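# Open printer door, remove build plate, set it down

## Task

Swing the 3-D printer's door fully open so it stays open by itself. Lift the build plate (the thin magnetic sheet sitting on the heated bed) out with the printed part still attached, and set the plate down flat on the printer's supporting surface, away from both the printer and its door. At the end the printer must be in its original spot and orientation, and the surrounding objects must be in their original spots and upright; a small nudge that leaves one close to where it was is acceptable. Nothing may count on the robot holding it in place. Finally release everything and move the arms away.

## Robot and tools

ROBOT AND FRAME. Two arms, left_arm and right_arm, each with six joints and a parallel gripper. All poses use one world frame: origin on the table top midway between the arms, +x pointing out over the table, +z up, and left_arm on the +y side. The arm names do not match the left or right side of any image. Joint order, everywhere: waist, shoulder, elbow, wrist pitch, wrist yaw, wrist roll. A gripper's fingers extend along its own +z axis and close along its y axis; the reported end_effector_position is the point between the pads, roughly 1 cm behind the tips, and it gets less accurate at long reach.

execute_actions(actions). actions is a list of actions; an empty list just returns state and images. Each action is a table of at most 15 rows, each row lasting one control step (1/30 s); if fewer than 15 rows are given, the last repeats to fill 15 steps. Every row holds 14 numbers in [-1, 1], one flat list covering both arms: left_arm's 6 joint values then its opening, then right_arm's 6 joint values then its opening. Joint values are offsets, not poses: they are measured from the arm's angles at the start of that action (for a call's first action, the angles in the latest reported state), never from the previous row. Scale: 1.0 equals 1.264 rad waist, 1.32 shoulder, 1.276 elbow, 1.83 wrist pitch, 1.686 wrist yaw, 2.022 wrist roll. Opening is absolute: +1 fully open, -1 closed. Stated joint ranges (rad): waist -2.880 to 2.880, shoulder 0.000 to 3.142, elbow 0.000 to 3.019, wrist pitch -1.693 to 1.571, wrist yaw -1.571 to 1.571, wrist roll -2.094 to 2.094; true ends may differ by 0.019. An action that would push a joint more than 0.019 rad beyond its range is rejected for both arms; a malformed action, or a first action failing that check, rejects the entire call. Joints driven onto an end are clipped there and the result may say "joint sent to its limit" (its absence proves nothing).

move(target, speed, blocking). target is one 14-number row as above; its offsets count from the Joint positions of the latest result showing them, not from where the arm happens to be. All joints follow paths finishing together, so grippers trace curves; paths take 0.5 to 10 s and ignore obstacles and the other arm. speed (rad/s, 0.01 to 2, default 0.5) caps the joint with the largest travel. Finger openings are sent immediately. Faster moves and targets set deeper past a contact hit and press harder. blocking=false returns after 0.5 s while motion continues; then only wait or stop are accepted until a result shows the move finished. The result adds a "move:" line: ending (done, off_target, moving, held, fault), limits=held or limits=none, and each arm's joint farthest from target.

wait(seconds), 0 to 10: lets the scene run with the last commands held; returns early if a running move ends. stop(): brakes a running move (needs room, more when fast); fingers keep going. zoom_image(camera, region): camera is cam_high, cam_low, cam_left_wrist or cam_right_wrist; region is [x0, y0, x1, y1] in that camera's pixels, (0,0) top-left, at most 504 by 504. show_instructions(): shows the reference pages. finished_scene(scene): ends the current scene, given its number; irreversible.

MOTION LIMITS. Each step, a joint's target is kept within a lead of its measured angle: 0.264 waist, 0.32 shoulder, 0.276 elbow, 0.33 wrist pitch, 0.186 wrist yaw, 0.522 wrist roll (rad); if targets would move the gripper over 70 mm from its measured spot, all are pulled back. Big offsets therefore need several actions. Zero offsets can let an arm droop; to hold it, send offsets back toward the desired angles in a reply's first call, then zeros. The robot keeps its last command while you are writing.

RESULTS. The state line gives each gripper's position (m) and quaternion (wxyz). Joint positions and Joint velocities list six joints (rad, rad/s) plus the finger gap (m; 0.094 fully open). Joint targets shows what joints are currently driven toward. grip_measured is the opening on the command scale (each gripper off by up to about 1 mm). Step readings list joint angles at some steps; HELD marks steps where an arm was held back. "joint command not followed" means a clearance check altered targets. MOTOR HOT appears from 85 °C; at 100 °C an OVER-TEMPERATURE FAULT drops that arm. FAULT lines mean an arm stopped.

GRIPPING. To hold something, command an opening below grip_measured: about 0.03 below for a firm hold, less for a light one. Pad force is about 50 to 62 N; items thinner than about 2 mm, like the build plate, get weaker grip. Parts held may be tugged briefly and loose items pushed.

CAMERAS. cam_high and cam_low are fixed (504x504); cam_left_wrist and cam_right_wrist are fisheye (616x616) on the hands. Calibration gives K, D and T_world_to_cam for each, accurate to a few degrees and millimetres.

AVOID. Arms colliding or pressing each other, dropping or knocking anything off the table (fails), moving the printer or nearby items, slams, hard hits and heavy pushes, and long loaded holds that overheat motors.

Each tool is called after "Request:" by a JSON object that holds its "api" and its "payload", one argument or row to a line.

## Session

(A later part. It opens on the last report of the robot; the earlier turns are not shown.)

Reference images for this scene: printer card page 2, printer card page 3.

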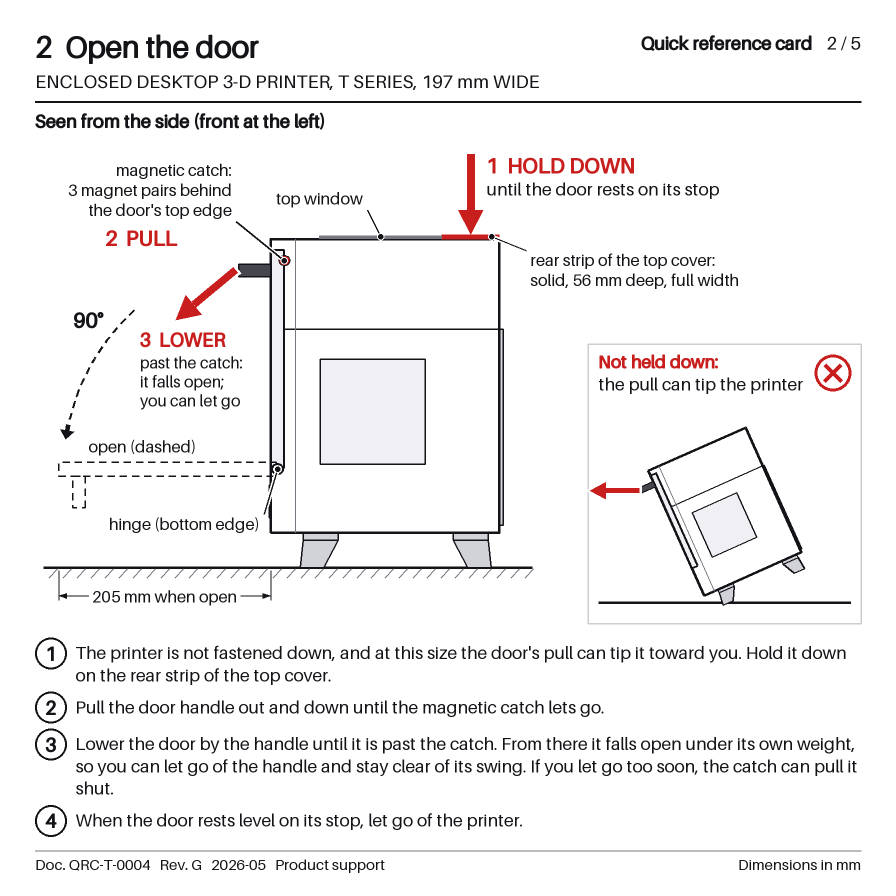

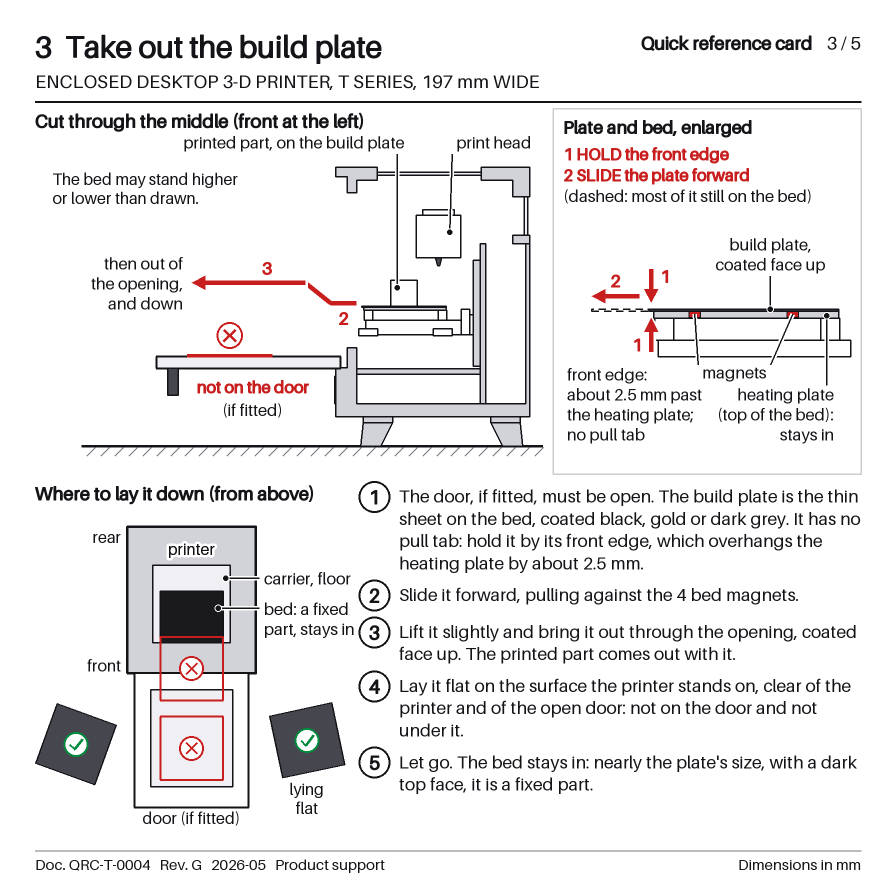

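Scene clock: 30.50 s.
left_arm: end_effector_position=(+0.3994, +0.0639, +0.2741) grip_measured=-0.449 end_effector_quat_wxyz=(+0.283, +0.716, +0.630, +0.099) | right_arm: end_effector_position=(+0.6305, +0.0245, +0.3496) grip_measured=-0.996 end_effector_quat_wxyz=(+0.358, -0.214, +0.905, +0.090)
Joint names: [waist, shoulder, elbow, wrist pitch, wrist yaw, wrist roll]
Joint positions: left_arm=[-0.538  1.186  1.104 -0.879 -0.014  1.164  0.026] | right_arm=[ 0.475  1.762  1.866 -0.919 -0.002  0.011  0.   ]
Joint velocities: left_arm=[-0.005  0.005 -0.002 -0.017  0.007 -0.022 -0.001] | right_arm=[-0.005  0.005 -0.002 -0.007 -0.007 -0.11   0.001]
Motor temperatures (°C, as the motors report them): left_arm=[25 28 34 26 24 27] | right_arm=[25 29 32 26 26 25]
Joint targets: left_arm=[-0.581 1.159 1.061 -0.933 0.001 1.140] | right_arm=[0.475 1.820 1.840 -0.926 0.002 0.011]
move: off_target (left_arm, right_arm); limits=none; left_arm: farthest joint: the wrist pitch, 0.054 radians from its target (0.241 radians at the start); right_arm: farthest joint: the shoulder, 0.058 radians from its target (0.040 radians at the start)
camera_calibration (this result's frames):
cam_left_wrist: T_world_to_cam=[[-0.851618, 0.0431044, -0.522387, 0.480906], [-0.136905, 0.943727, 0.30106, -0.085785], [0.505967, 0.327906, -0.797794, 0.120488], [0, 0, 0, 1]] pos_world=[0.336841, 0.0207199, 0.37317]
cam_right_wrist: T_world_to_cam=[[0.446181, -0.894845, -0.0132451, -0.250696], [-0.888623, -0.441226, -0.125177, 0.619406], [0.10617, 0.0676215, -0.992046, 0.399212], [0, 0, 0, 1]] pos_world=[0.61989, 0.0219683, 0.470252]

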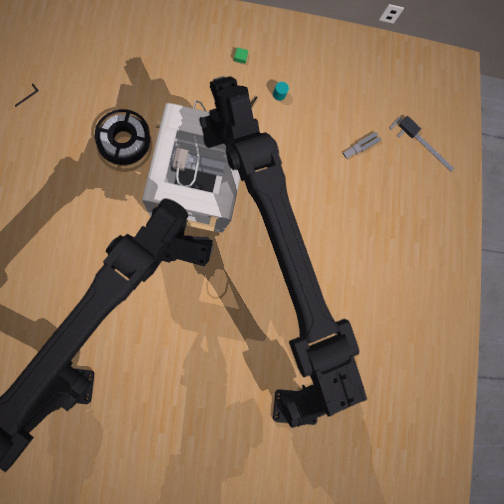

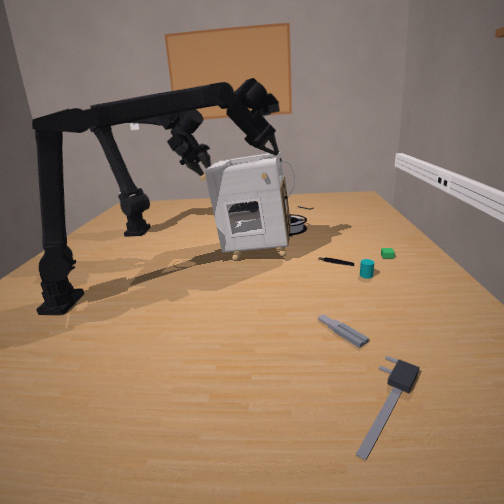

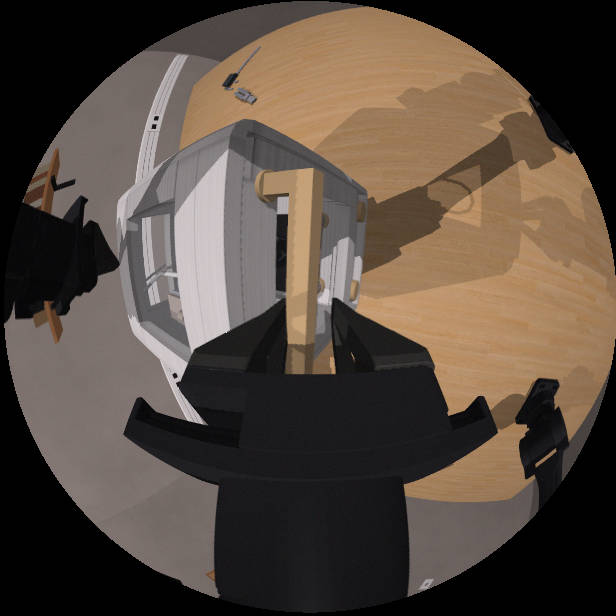

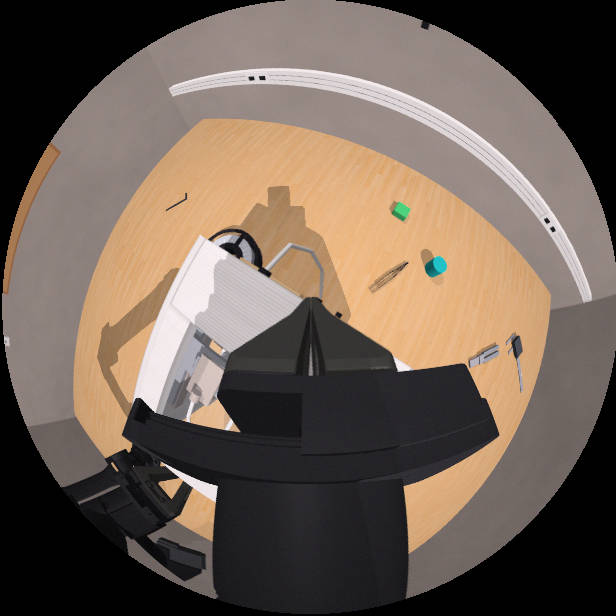

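Request:
{"api": "move", "payload": {
  "target": [-0.02,-0.01,-0.02,-0.02,0,0,-0.45,0,0.12,-0.07,0,0,0,-1],
  "speed": 0.08
}}

Scene clock: 33.33 s.
left_arm: end_effector_position=(+0.4048, +0.0644, +0.2822) grip_measured=-0.449 end_effector_quat_wxyz=(+0.298, +0.709, +0.629, +0.111) | right_arm: end_effector_position=(+0.6332, +0.0251, +0.3458) grip_measured=-0.996 end_effector_quat_wxyz=(+0.358, -0.214, +0.905, +0.088)
Joint names: [waist, shoulder, elbow, wrist pitch, wrist yaw, wrist roll]
Joint positions: left_arm=[-0.536  1.177  1.104 -0.85  -0.027  1.164  0.026] | right_arm=[ 0.475  1.769  1.865 -0.912  0.002  0.011  0.   ]
Joint velocities: left_arm=[-0.005 -0.005  0.022 -0.007  0.066 -0.022  0.   ] | right_arm=[-0.005 -0.005  0.002 -0.002  0.037  0.037 -0.   ]
Motor temperatures (°C, as the motors report them): left_arm=[25 28 34 26 24 27] | right_arm=[25 29 32 26 26 25]
Joint targets: left_arm=[-0.564 1.172 1.078 -0.916 -0.014 1.164] | right_arm=[0.475 1.843 1.822 -0.915 -0.000 0.011]
move: off_target (left_arm, right_arm); limits=none; left_arm: farthest joint: the wrist pitch, 0.065 radians from its target (0.036 radians at the start); right_arm: farthest joint: the shoulder, 0.151 radians from its target (0.158 radians at the start)
camera_calibration (this result's frames):
cam_left_wrist: T_world_to_cam=[[-0.831519, 0.0294813, -0.554713, 0.491629], [-0.15727, 0.94524, 0.285985, -0.0755214], [0.532768, 0.325042, -0.781349, 0.108755], [0, 0, 0, 1]] pos_world=[0.33898, 0.0215422, 0.379286]
cam_right_wrist: T_world_to_cam=[[0.443618, -0.896158, -0.010184, -0.250836], [-0.889756, -0.439031, -0.124846, 0.622138], [0.107411, 0.0644454, -0.992124, 0.394455], [0, 0, 0, 1]] pos_world=[0.622457, 0.0229277, 0.466466]

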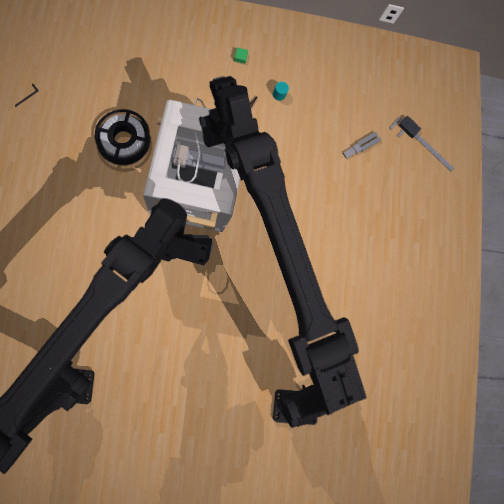

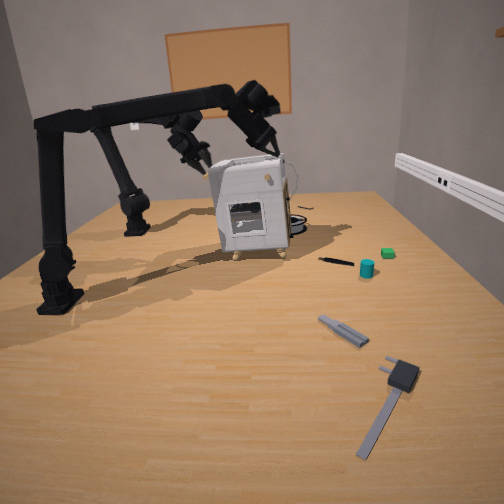

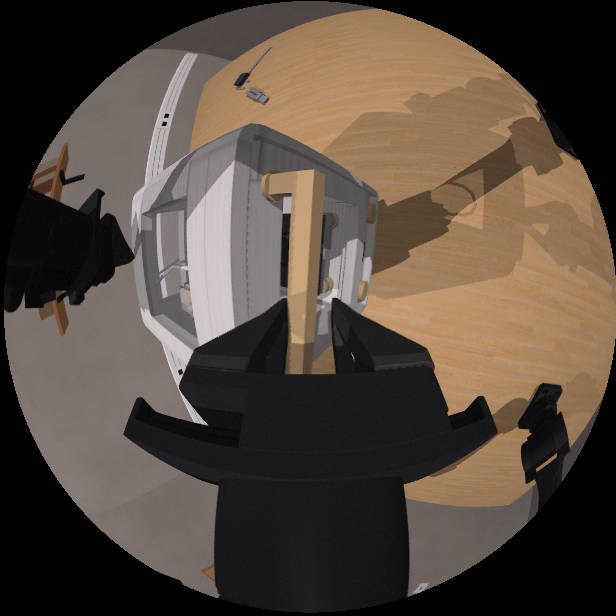

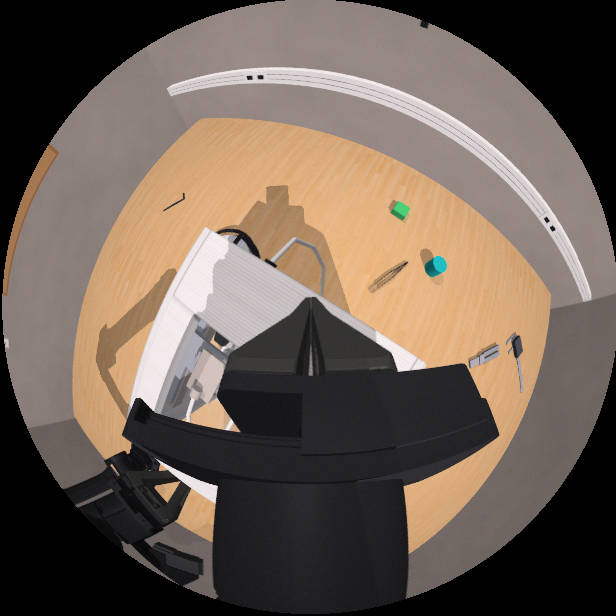

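Request:
{"api": "show_instructions", "payload": {

}}

Reference images for this scene: printer card page 2, printer card page 3.

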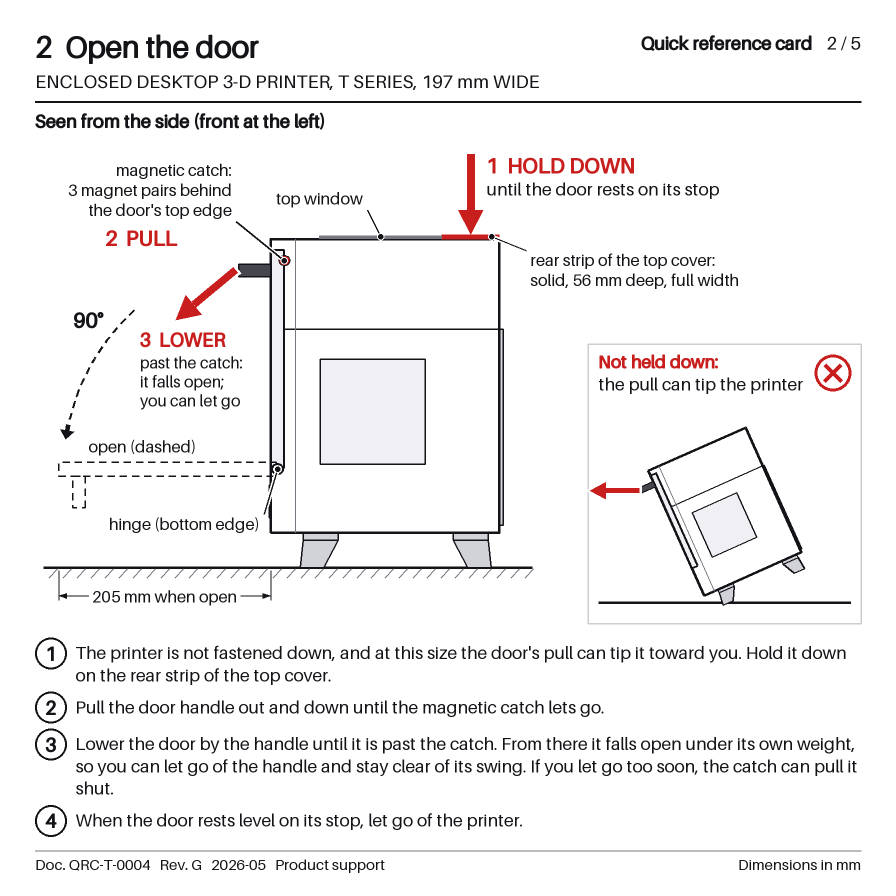

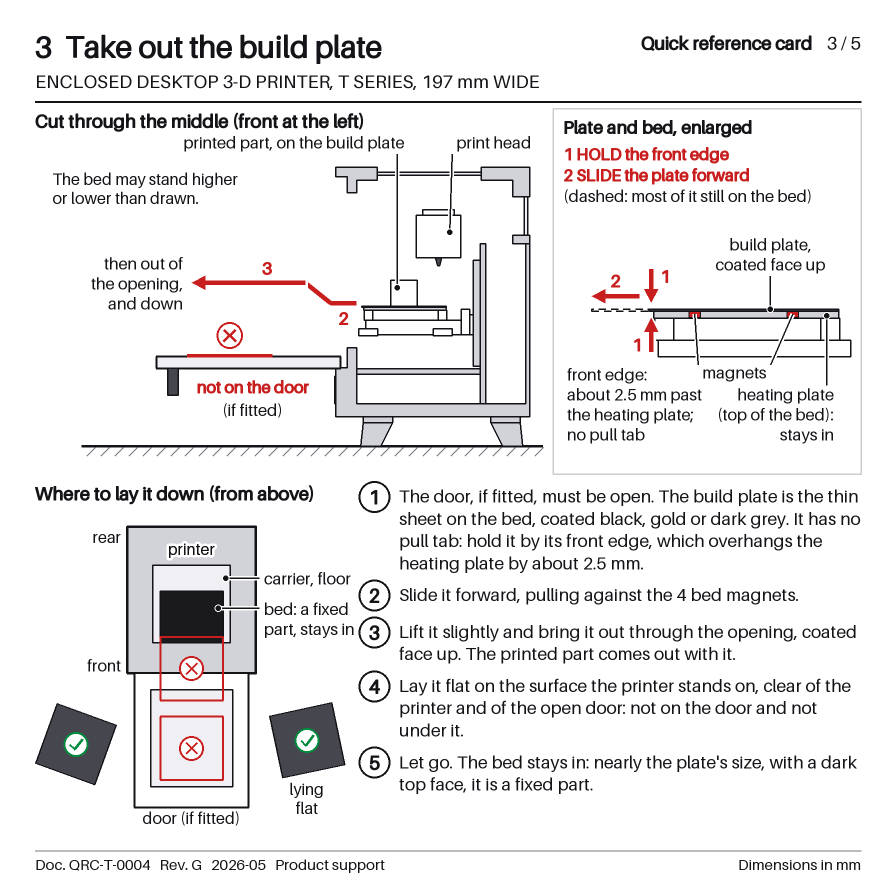

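Request:
{"api": "move", "payload": {
  "target": [0.03,0.192,0.25,-0.185,0.015,0.01,-0.45,0,0.12,-0.05,0,0,0,-1],
  "speed": 0.12
}}

Request:
{"api": "move", "payload": {
  "target": [-0.04,-0.13,-0.17,0.03,0,0,-0.45,0,0.12,-0.05,0,0,0,-1],
  "speed": 0.08
}}

Scene clock: 38.80 s.
left_arm: end_effector_position=(+0.4161, +0.0575, +0.2694) grip_measured=-0.450 end_effector_quat_wxyz=(+0.155, +0.738, +0.655, +0.050) | right_arm: end_effector_position=(+0.6364, +0.0266, +0.3346) grip_measured=-0.996 end_effector_quat_wxyz=(+0.351, -0.214, +0.908, +0.086)
Joint names: [waist, shoulder, elbow, wrist pitch, wrist yaw, wrist roll]
Joint positions: left_arm=[-0.526  1.391  1.357 -1.21   0.003  1.164  0.026] | right_arm=[ 0.475  1.786  1.865 -0.911  0.002  0.011  0.   ]
Joint velocities: left_arm=[-0.015 -0.024  0.032 -0.017 -0.081  0.007  0.   ] | right_arm=[-0.005  0.005  0.002 -0.022 -0.007  0.022 -0.   ]
Motor temperatures (°C, as the motors report them): left_arm=[25 28 35 26 24 27] | right_arm=[25 29 32 26 26 25]
Joint targets: left_arm=[-0.498 1.430 1.423 -1.189 -0.002 1.184] | right_arm=[0.475 1.865 1.830 -0.912 0.002 0.011]
move: off_target (left_arm, right_arm); limits=none; left_arm: farthest joint: the elbow, 0.066 radians from its target (0.319 radians at the start); right_arm: farthest joint: the shoulder, 0.142 radians from its target (0.158 radians at the start)
camera_calibration (this result's frames):
cam_left_wrist: T_world_to_cam=[[-0.954217, 0.0917337, -0.284701, 0.468864], [-0.0467556, 0.894367, 0.444883, -0.14949], [0.295438, 0.437827, -0.849131, 0.205486], [0, 0, 0, 1]] pos_world=[0.379701, 0.000721262, 0.374476]
cam_right_wrist: T_world_to_cam=[[0.443249, -0.896346, -0.00965541, -0.250897], [-0.891483, -0.439667, -0.109321, 0.620208], [0.093744, 0.0570639, -0.99396, 0.392388], [0, 0, 0, 1]] pos_world=[0.627331, 0.0254031, 0.455397]

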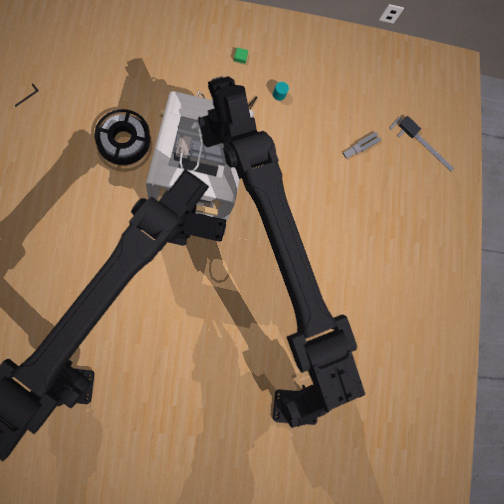

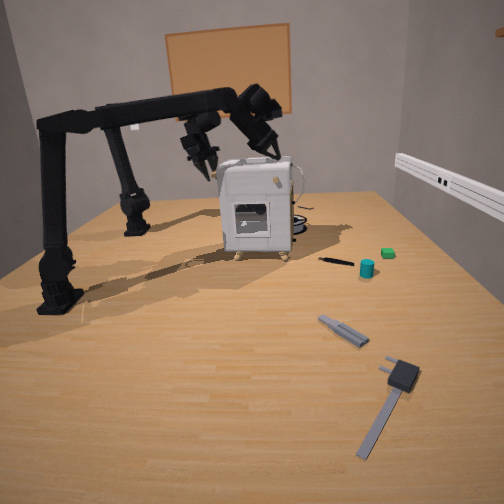

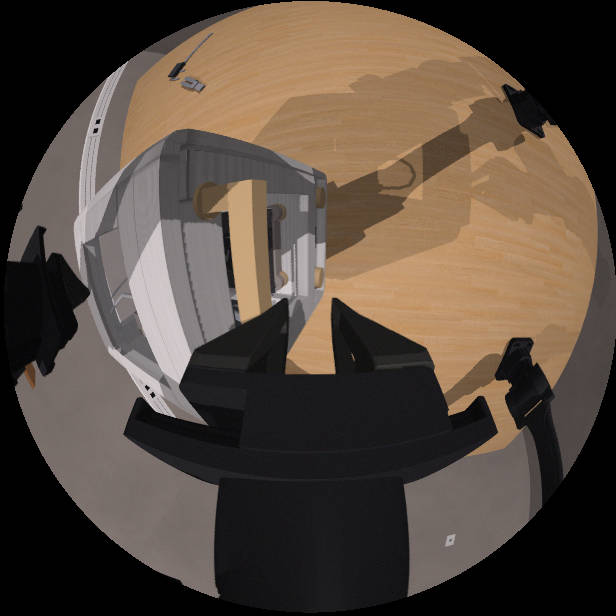

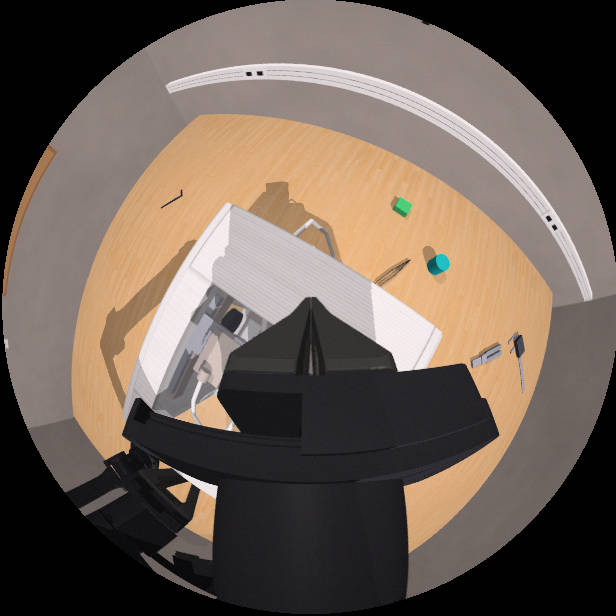

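Scene clock: 41.80 s.
left_arm: end_effector_position=(+0.3507, +0.0773, +0.2461) grip_measured=-0.450 end_effector_quat_wxyz=(+0.154, +0.750, +0.641, +0.045) | right_arm: end_effector_position=(+0.6366, +0.0268, +0.3344) grip_measured=-0.996 end_effector_quat_wxyz=(+0.351, -0.214, +0.907, +0.086)
Joint names: [waist, shoulder, elbow, wrist pitch, wrist yaw, wrist roll]
Joint positions: left_arm=[-0.563  1.224  1.144 -1.17   0.005  1.164  0.026] | right_arm=[ 0.475  1.786  1.865 -0.911  0.002  0.011  0.   ]
Joint velocities: left_arm=[-0.015  0.005 -0.017  0.002 -0.081  0.037  0.   ] | right_arm=[ 0.005 -0.005 -0.007 -0.007 -0.066  0.007  0.001]
Motor temperatures (°C, as the motors report them): left_arm=[25 28 35 26 24 27] | right_arm=[25 29 32 26 26 25]
Joint targets: left_arm=[-0.576 1.219 1.140 -1.155 0.003 1.164] | right_arm=[0.475 1.867 1.833 -0.911 0.002 0.011]
move: off_target (right_arm); limits=none; left_arm: farthest joint: the waist, 0.014 radians from its target (0.051 radians at the start); right_arm: farthest joint: the shoulder, 0.158 radians from its target (0.159 radians at the start)
camera_calibration (this result's frames):
cam_left_wrist: T_world_to_cam=[[-0.951549, 0.127864, -0.279653, 0.393067], [-0.010795, 0.894995, 0.445945, -0.172766], [0.307309, 0.427357, -0.850251, 0.193259], [0, 0, 0, 1]] pos_world=[0.312767, 0.0217749, 0.351285]
cam_right_wrist: T_world_to_cam=[[0.443482, -0.896228, -0.00994335, -0.250884], [-0.891347, -0.439849, -0.109695, 0.62045], [0.0939381, 0.0575107, -0.993916, 0.392076], [0, 0, 0, 1]] pos_world=[0.627468, 0.0255068, 0.455256]

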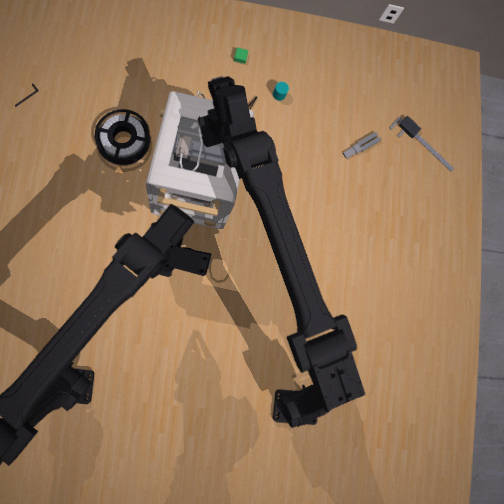

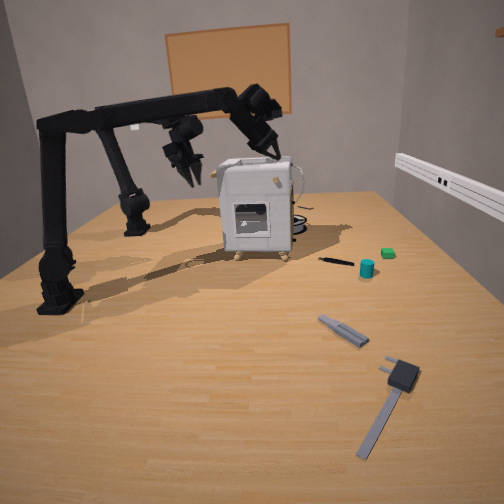

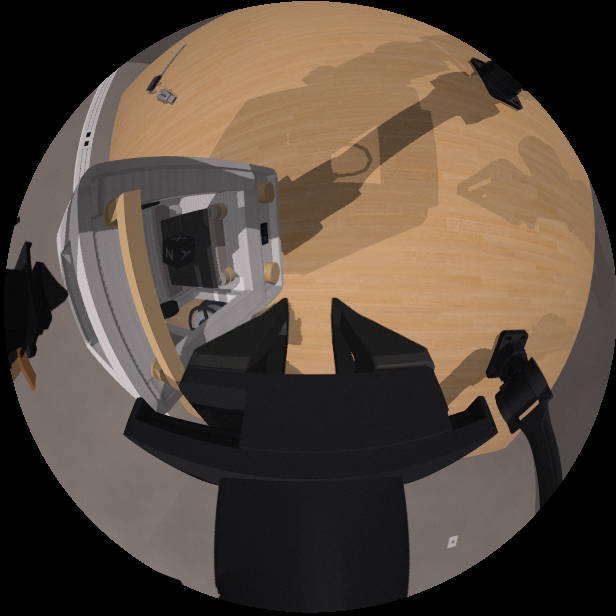

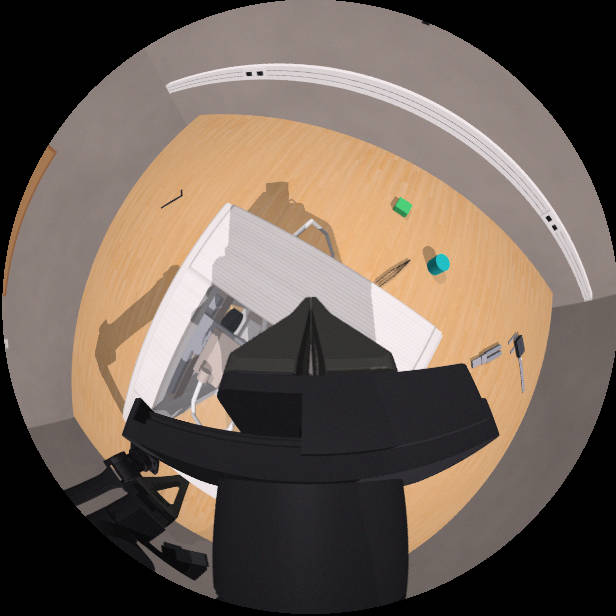

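Request:
{"api": "move", "payload": {
  "target": [0.02,0.03,0.21,-0.09,0,0.008,-0.45,0,0.12,-0.05,0,0,0,-1],
  "speed": 0.4
}}

Scene clock: 44.30 s.
left_arm: end_effector_position=(+0.3700, +0.0716, +0.3318) grip_measured=-0.450 end_effector_quat_wxyz=(+0.179, +0.744, +0.642, +0.054) | right_arm: end_effector_position=(+0.6371, +0.0270, +0.3346) grip_measured=-0.996 end_effector_quat_wxyz=(+0.352, -0.214, +0.907, +0.086)
Joint names: [waist, shoulder, elbow, wrist pitch, wrist yaw, wrist roll]
Joint positions: left_arm=[-0.55   1.246  1.376 -1.323  0.005  1.166  0.026] | right_arm=[ 0.475  1.786  1.865 -0.908  0.002  0.011  0.   ]
Joint velocities: left_arm=[-0.005 -0.005  0.002 -0.022  0.11   0.007 -0.001] | right_arm=[-0.005  0.005 -0.012  0.027 -0.037  0.037 -0.002]
Motor temperatures (°C, as the motors report them): left_arm=[25 28 35 26 24 27] | right_arm=[25 29 32 26 26 25]
Joint targets: left_arm=[-0.537 1.264 1.413 -1.334 0.005 1.180] | right_arm=[0.475 1.867 1.833 -0.909 0.002 0.011]
move: off_target (left_arm, right_arm); limits=none; left_arm: farthest joint: the elbow, 0.036 radians from its target (0.267 radians at the start); right_arm: farthest joint: the shoulder, 0.158 radians from its target (0.158 radians at the start)
camera_calibration (this result's frames):
cam_left_wrist: T_world_to_cam=[[-0.938279, 0.109263, -0.328169, 0.448567], [-0.0408397, 0.907159, 0.418802, -0.186469], [0.34346, 0.406355, -0.846706, 0.249586], [0, 0, 0, 1]] pos_world=[0.327542, 0.0187254, 0.436625]
cam_right_wrist: T_world_to_cam=[[0.443502, -0.896218, -0.00997959, -0.250874], [-0.891121, -0.439733, -0.111969, 0.621643], [0.0959606, 0.0585517, -0.993662, 0.390789], [0, 0, 0, 1]] pos_world=[0.627723, 0.0256378, 0.455413]

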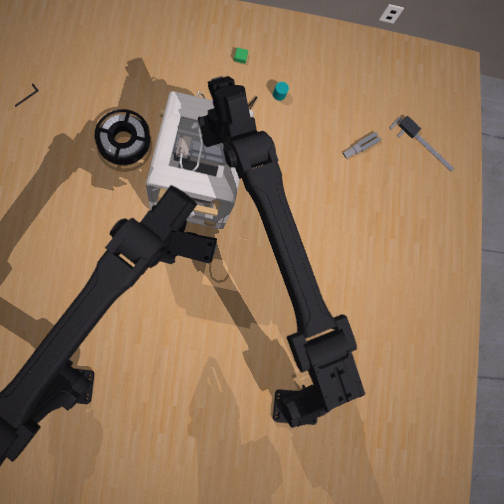

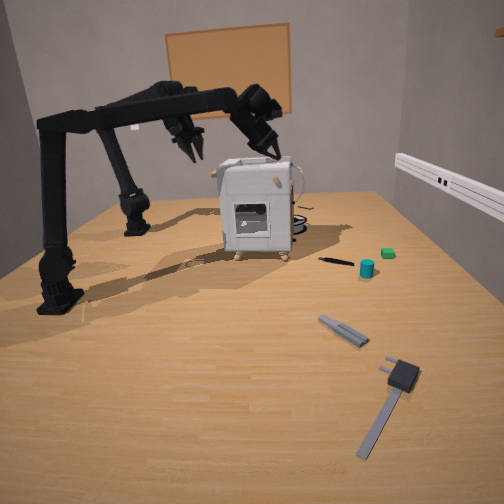

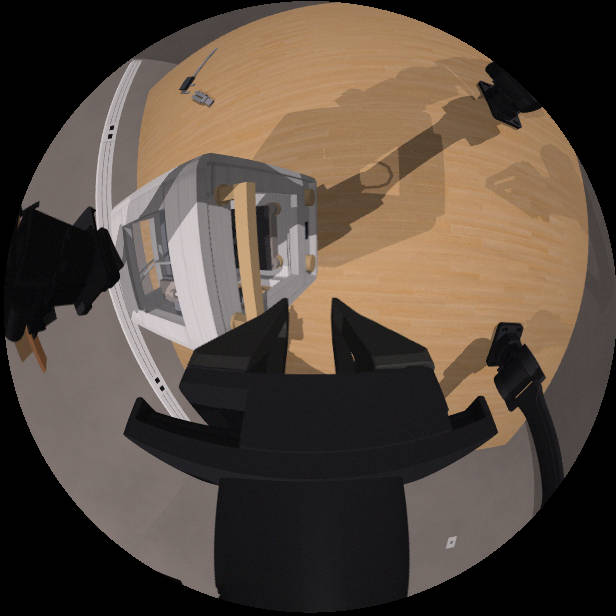

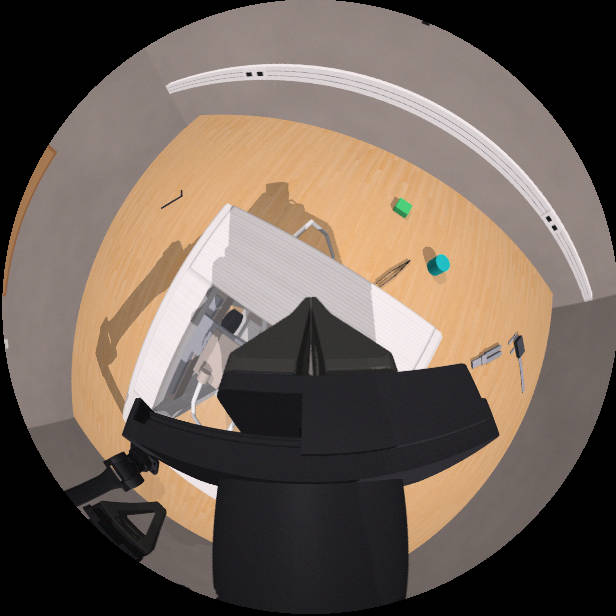

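Request:
{"api": "move", "payload": {
  "target": [0.041,0.116,0.078,0.04,0,0.008,-0.45,0,0.12,-0.05,0,0,0,-1],
  "speed": 0.3
}}

Scene clock: 45.57 s.
left_arm: end_effector_position=(+0.4247, +0.0614, +0.3011) grip_measured=-0.450 end_effector_quat_wxyz=(+0.167, +0.732, +0.658, +0.055) | right_arm: end_effector_position=(+0.6376, +0.0272, +0.3344) grip_measured=-0.996 end_effector_quat_wxyz=(+0.353, -0.214, +0.907, +0.086)
Joint names: [waist, shoulder, elbow, wrist pitch, wrist yaw, wrist roll]
Joint positions: left_arm=[-0.509  1.39   1.433 -1.26   0.005  1.168  0.026] | right_arm=[ 0.475  1.787  1.865 -0.906  0.002  0.011  0.   ]
Joint velocities: left_arm=[-0.005 -0.015 -0.007  0.012  0.022  0.022  0.001] | right_arm=[-0.024 -0.015  0.037  0.002  0.022 -0.007  0.   ]
Motor temperatures (°C, as the motors report them): left_arm=[25 28 36 26 24 27] | right_arm=[25 29 32 26 26 25]
Joint targets: left_arm=[-0.498 1.399 1.475 -1.250 0.005 1.182] | right_arm=[0.475 1.868 1.833 -0.907 0.002 0.011]
move: off_target (left_arm, right_arm); limits=none; left_arm: farthest joint: the elbow, 0.043 radians from its target (0.100 radians at the start); right_arm: farthest joint: the shoulder, 0.157 radians from its target (0.158 radians at the start)
camera_calibration (this result's frames):
cam_left_wrist: T_world_to_cam=[[-0.948286, 0.0764228, -0.308079, 0.491195], [-0.0675837, 0.899716, 0.431212, -0.153988], [0.310138, 0.429734, -0.848023, 0.222039], [0, 0, 0, 1]] pos_world=[0.386524, 0.0055889, 0.406022]
cam_right_wrist: T_world_to_cam=[[0.443286, -0.896328, -0.00972292, -0.250877], [-0.891067, -0.439453, -0.11349, 0.622661], [0.0974516, 0.0589723, -0.993492, 0.389558], [0, 0, 0, 1]] pos_world=[0.62808, 0.0257888, 0.455249]

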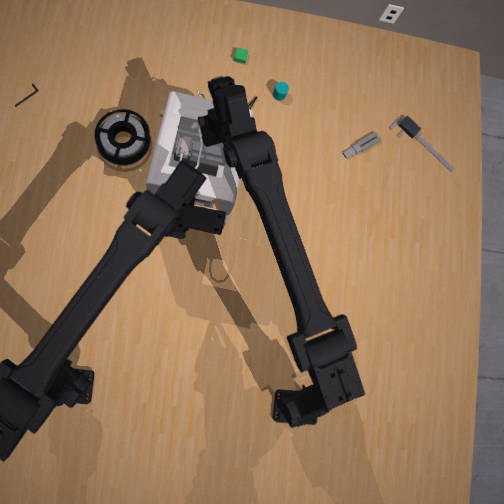

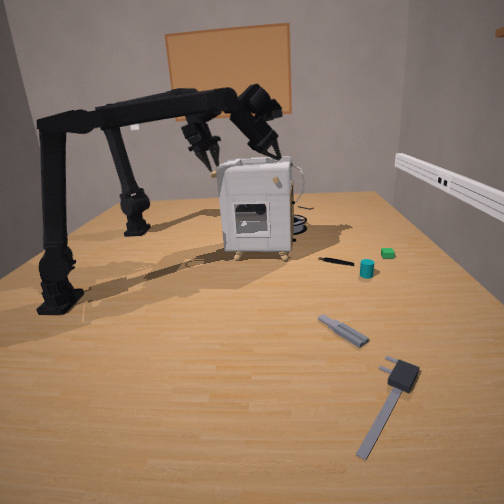

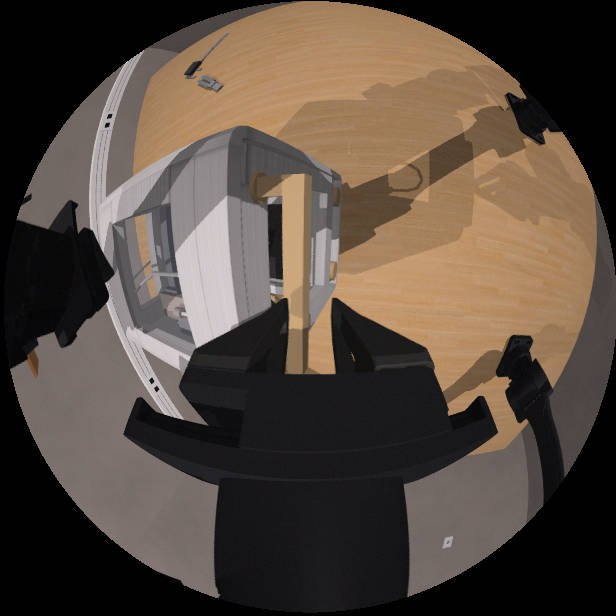

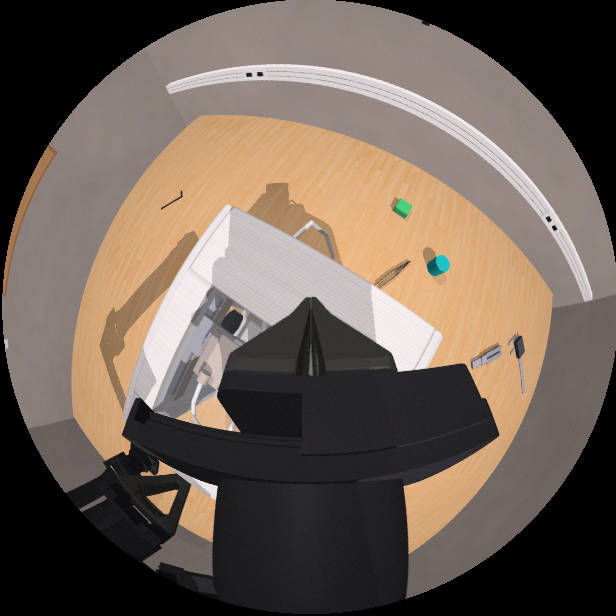

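Request:
{"api": "move", "payload": {
  "target": [0.008,0.026,0.033,0.005,0,0.008,-0.4,0,0.08,-0.03,0,0,0,-1],
  "speed": 0.1
}}

Request:
{"api": "move", "payload": {
  "target": [0.008,0.03,-0.04,0.045,0,0.008,-0.4,0,0.08,-0.03,0,0,0,-1],
  "speed": 0.08
}}

Scene clock: 47.77 s.
left_arm: end_effector_position=(+0.4259, +0.0607, +0.2989) grip_measured=-0.402 end_effector_quat_wxyz=(+0.165, +0.733, +0.657, +0.054) | right_arm: end_effector_position=(+0.6383, +0.0276, +0.3344) grip_measured=-0.996 end_effector_quat_wxyz=(+0.354, -0.214, +0.906, +0.087)
Joint names: [waist, shoulder, elbow, wrist pitch, wrist yaw, wrist roll]
Joint positions: left_arm=[-0.509  1.396  1.434 -1.26   0.005  1.17   0.028] | right_arm=[ 0.475  1.788  1.865 -0.903  0.002  0.011  0.   ]
Joint velocities: left_arm=[ 0.005 -0.015  0.007  0.007 -0.051  0.051 -0.   ] | right_arm=[ 0.005  0.005 -0.007 -0.007  0.066  0.022 -0.001]
Motor temperatures (°C, as the motors report them): left_arm=[25 28 36 26 24 27] | right_arm=[25 29 32 26 26 25]
Joint targets: left_arm=[-0.499 1.424 1.475 -1.251 0.005 1.184] | right_arm=[0.475 1.870 1.835 -0.905 0.002 0.011]
move: off_target (left_arm, right_arm); limits=none; left_arm: farthest joint: the elbow, 0.041 radians from its target (0.042 radians at the start); right_arm: farthest joint: the shoulder, 0.105 radians from its target (0.105 radians at the start)
camera_calibration (this result's frames):
cam_left_wrist: T_world_to_cam=[[-0.949271, 0.0789792, -0.304381, 0.490876], [-0.0643864, 0.898623, 0.433972, -0.15451], [0.307798, 0.431555, -0.847951, 0.221011], [0, 0, 0, 1]] pos_world=[0.387999, 0.00469899, 0.403873]
cam_right_wrist: T_world_to_cam=[[0.443305, -0.896318, -0.00975968, -0.250867], [-0.890834, -0.439333, -0.115764, 0.62397], [0.0994731, 0.0600129, -0.993229, 0.388049], [0, 0, 0, 1]] pos_world=[0.628464, 0.0259862, 0.455206]

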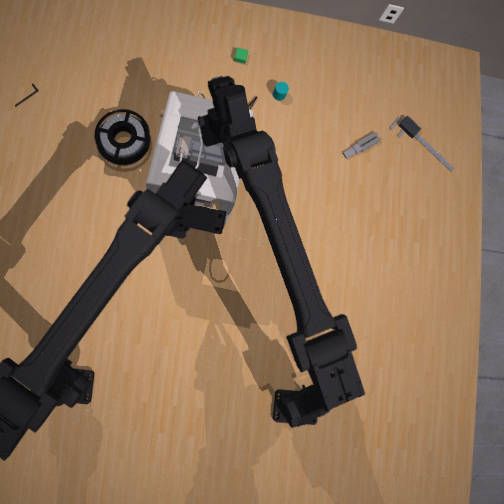

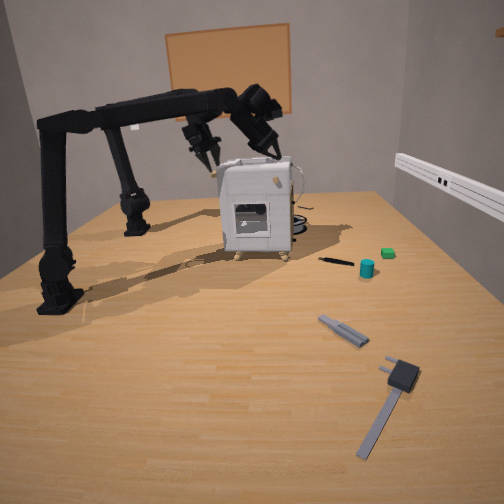

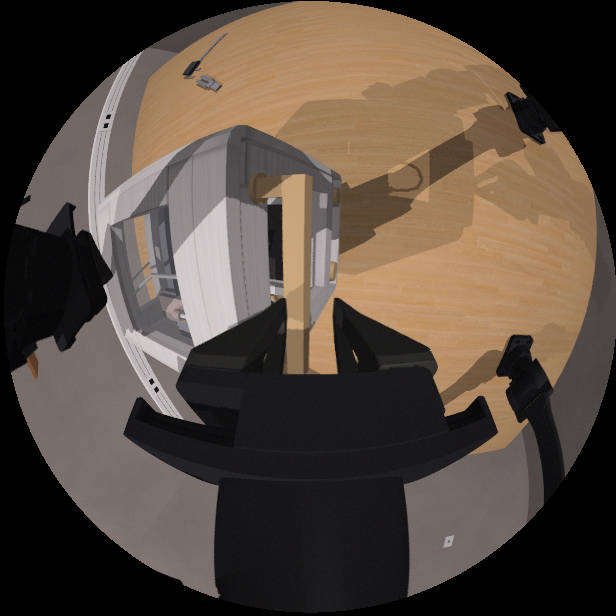

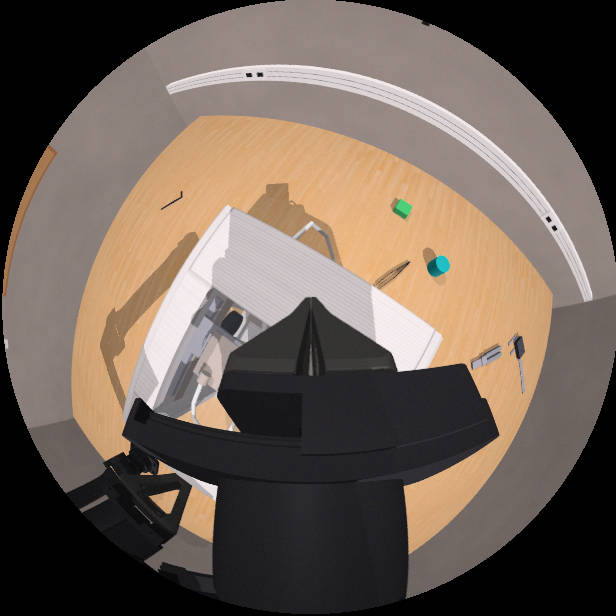

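Scene clock: 49.40 s.
left_arm: end_effector_position=(+0.4345, +0.0559, +0.2764) grip_measured=-0.401 end_effector_quat_wxyz=(+0.170, +0.734, +0.655, +0.056) | right_arm: end_effector_position=(+0.6384, +0.0276, +0.3346) grip_measured=-0.996 end_effector_quat_wxyz=(+0.354, -0.214, +0.906, +0.087)
Joint names: [waist, shoulder, elbow, wrist pitch, wrist yaw, wrist roll]
Joint positions: left_arm=[-0.509  1.414  1.391 -1.187  0.005  1.173  0.028] | right_arm=[ 0.475  1.788  1.865 -0.902  0.002  0.011  0.   ]
Joint velocities: left_arm=[-0.005  0.005 -0.027  0.002 -0.022 -0.037 -0.   ] | right_arm=[-0.015 -0.015 -0.002 -0.007 -0.007 -0.037 -0.001]
Motor temperatures (°C, as the motors report them): left_arm=[25 28 36 26 24 27] | right_arm=[25 29 32 26 26 25]
Joint targets: left_arm=[-0.499 1.436 1.383 -1.178 0.005 1.187] | right_arm=[0.475 1.870 1.835 -0.902 0.002 0.011]
move: off_target (left_arm, right_arm); limits=none; left_arm: farthest joint: the shoulder, 0.022 radians from its target (0.040 radians at the start); right_arm: farthest joint: the shoulder, 0.106 radians from its target (0.106 radians at the start)
camera_calibration (this result's frames):
cam_left_wrist: T_world_to_cam=[[-0.94568, 0.0801897, -0.315053, 0.493851], [-0.0664957, 0.900901, 0.428902, -0.137695], [0.318225, 0.426553, -0.846632, 0.196721], [0, 0, 0, 1]] pos_world=[0.395268, 0.000535389, 0.381197]
cam_right_wrist: T_world_to_cam=[[0.443312, -0.896314, -0.00977192, -0.250863], [-0.890755, -0.439292, -0.116521, 0.624323], [0.100147, 0.0603596, -0.99314, 0.38769], [0, 0, 0, 1]] pos_world=[0.628504, 0.0260072, 0.455326]

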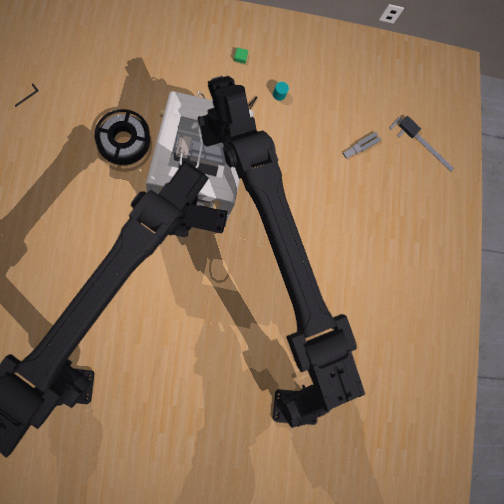

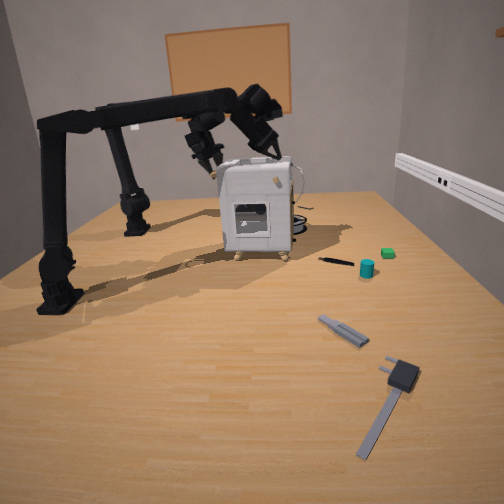

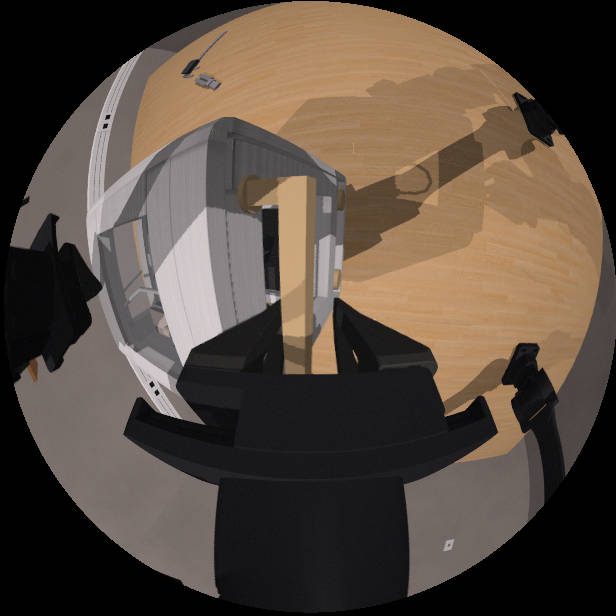

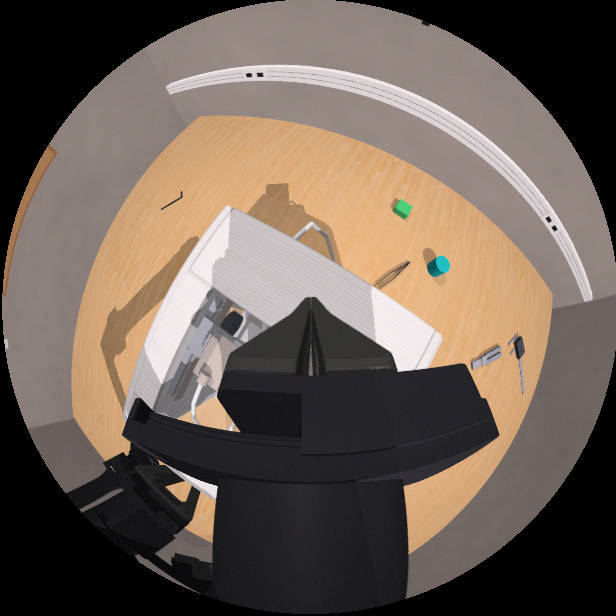

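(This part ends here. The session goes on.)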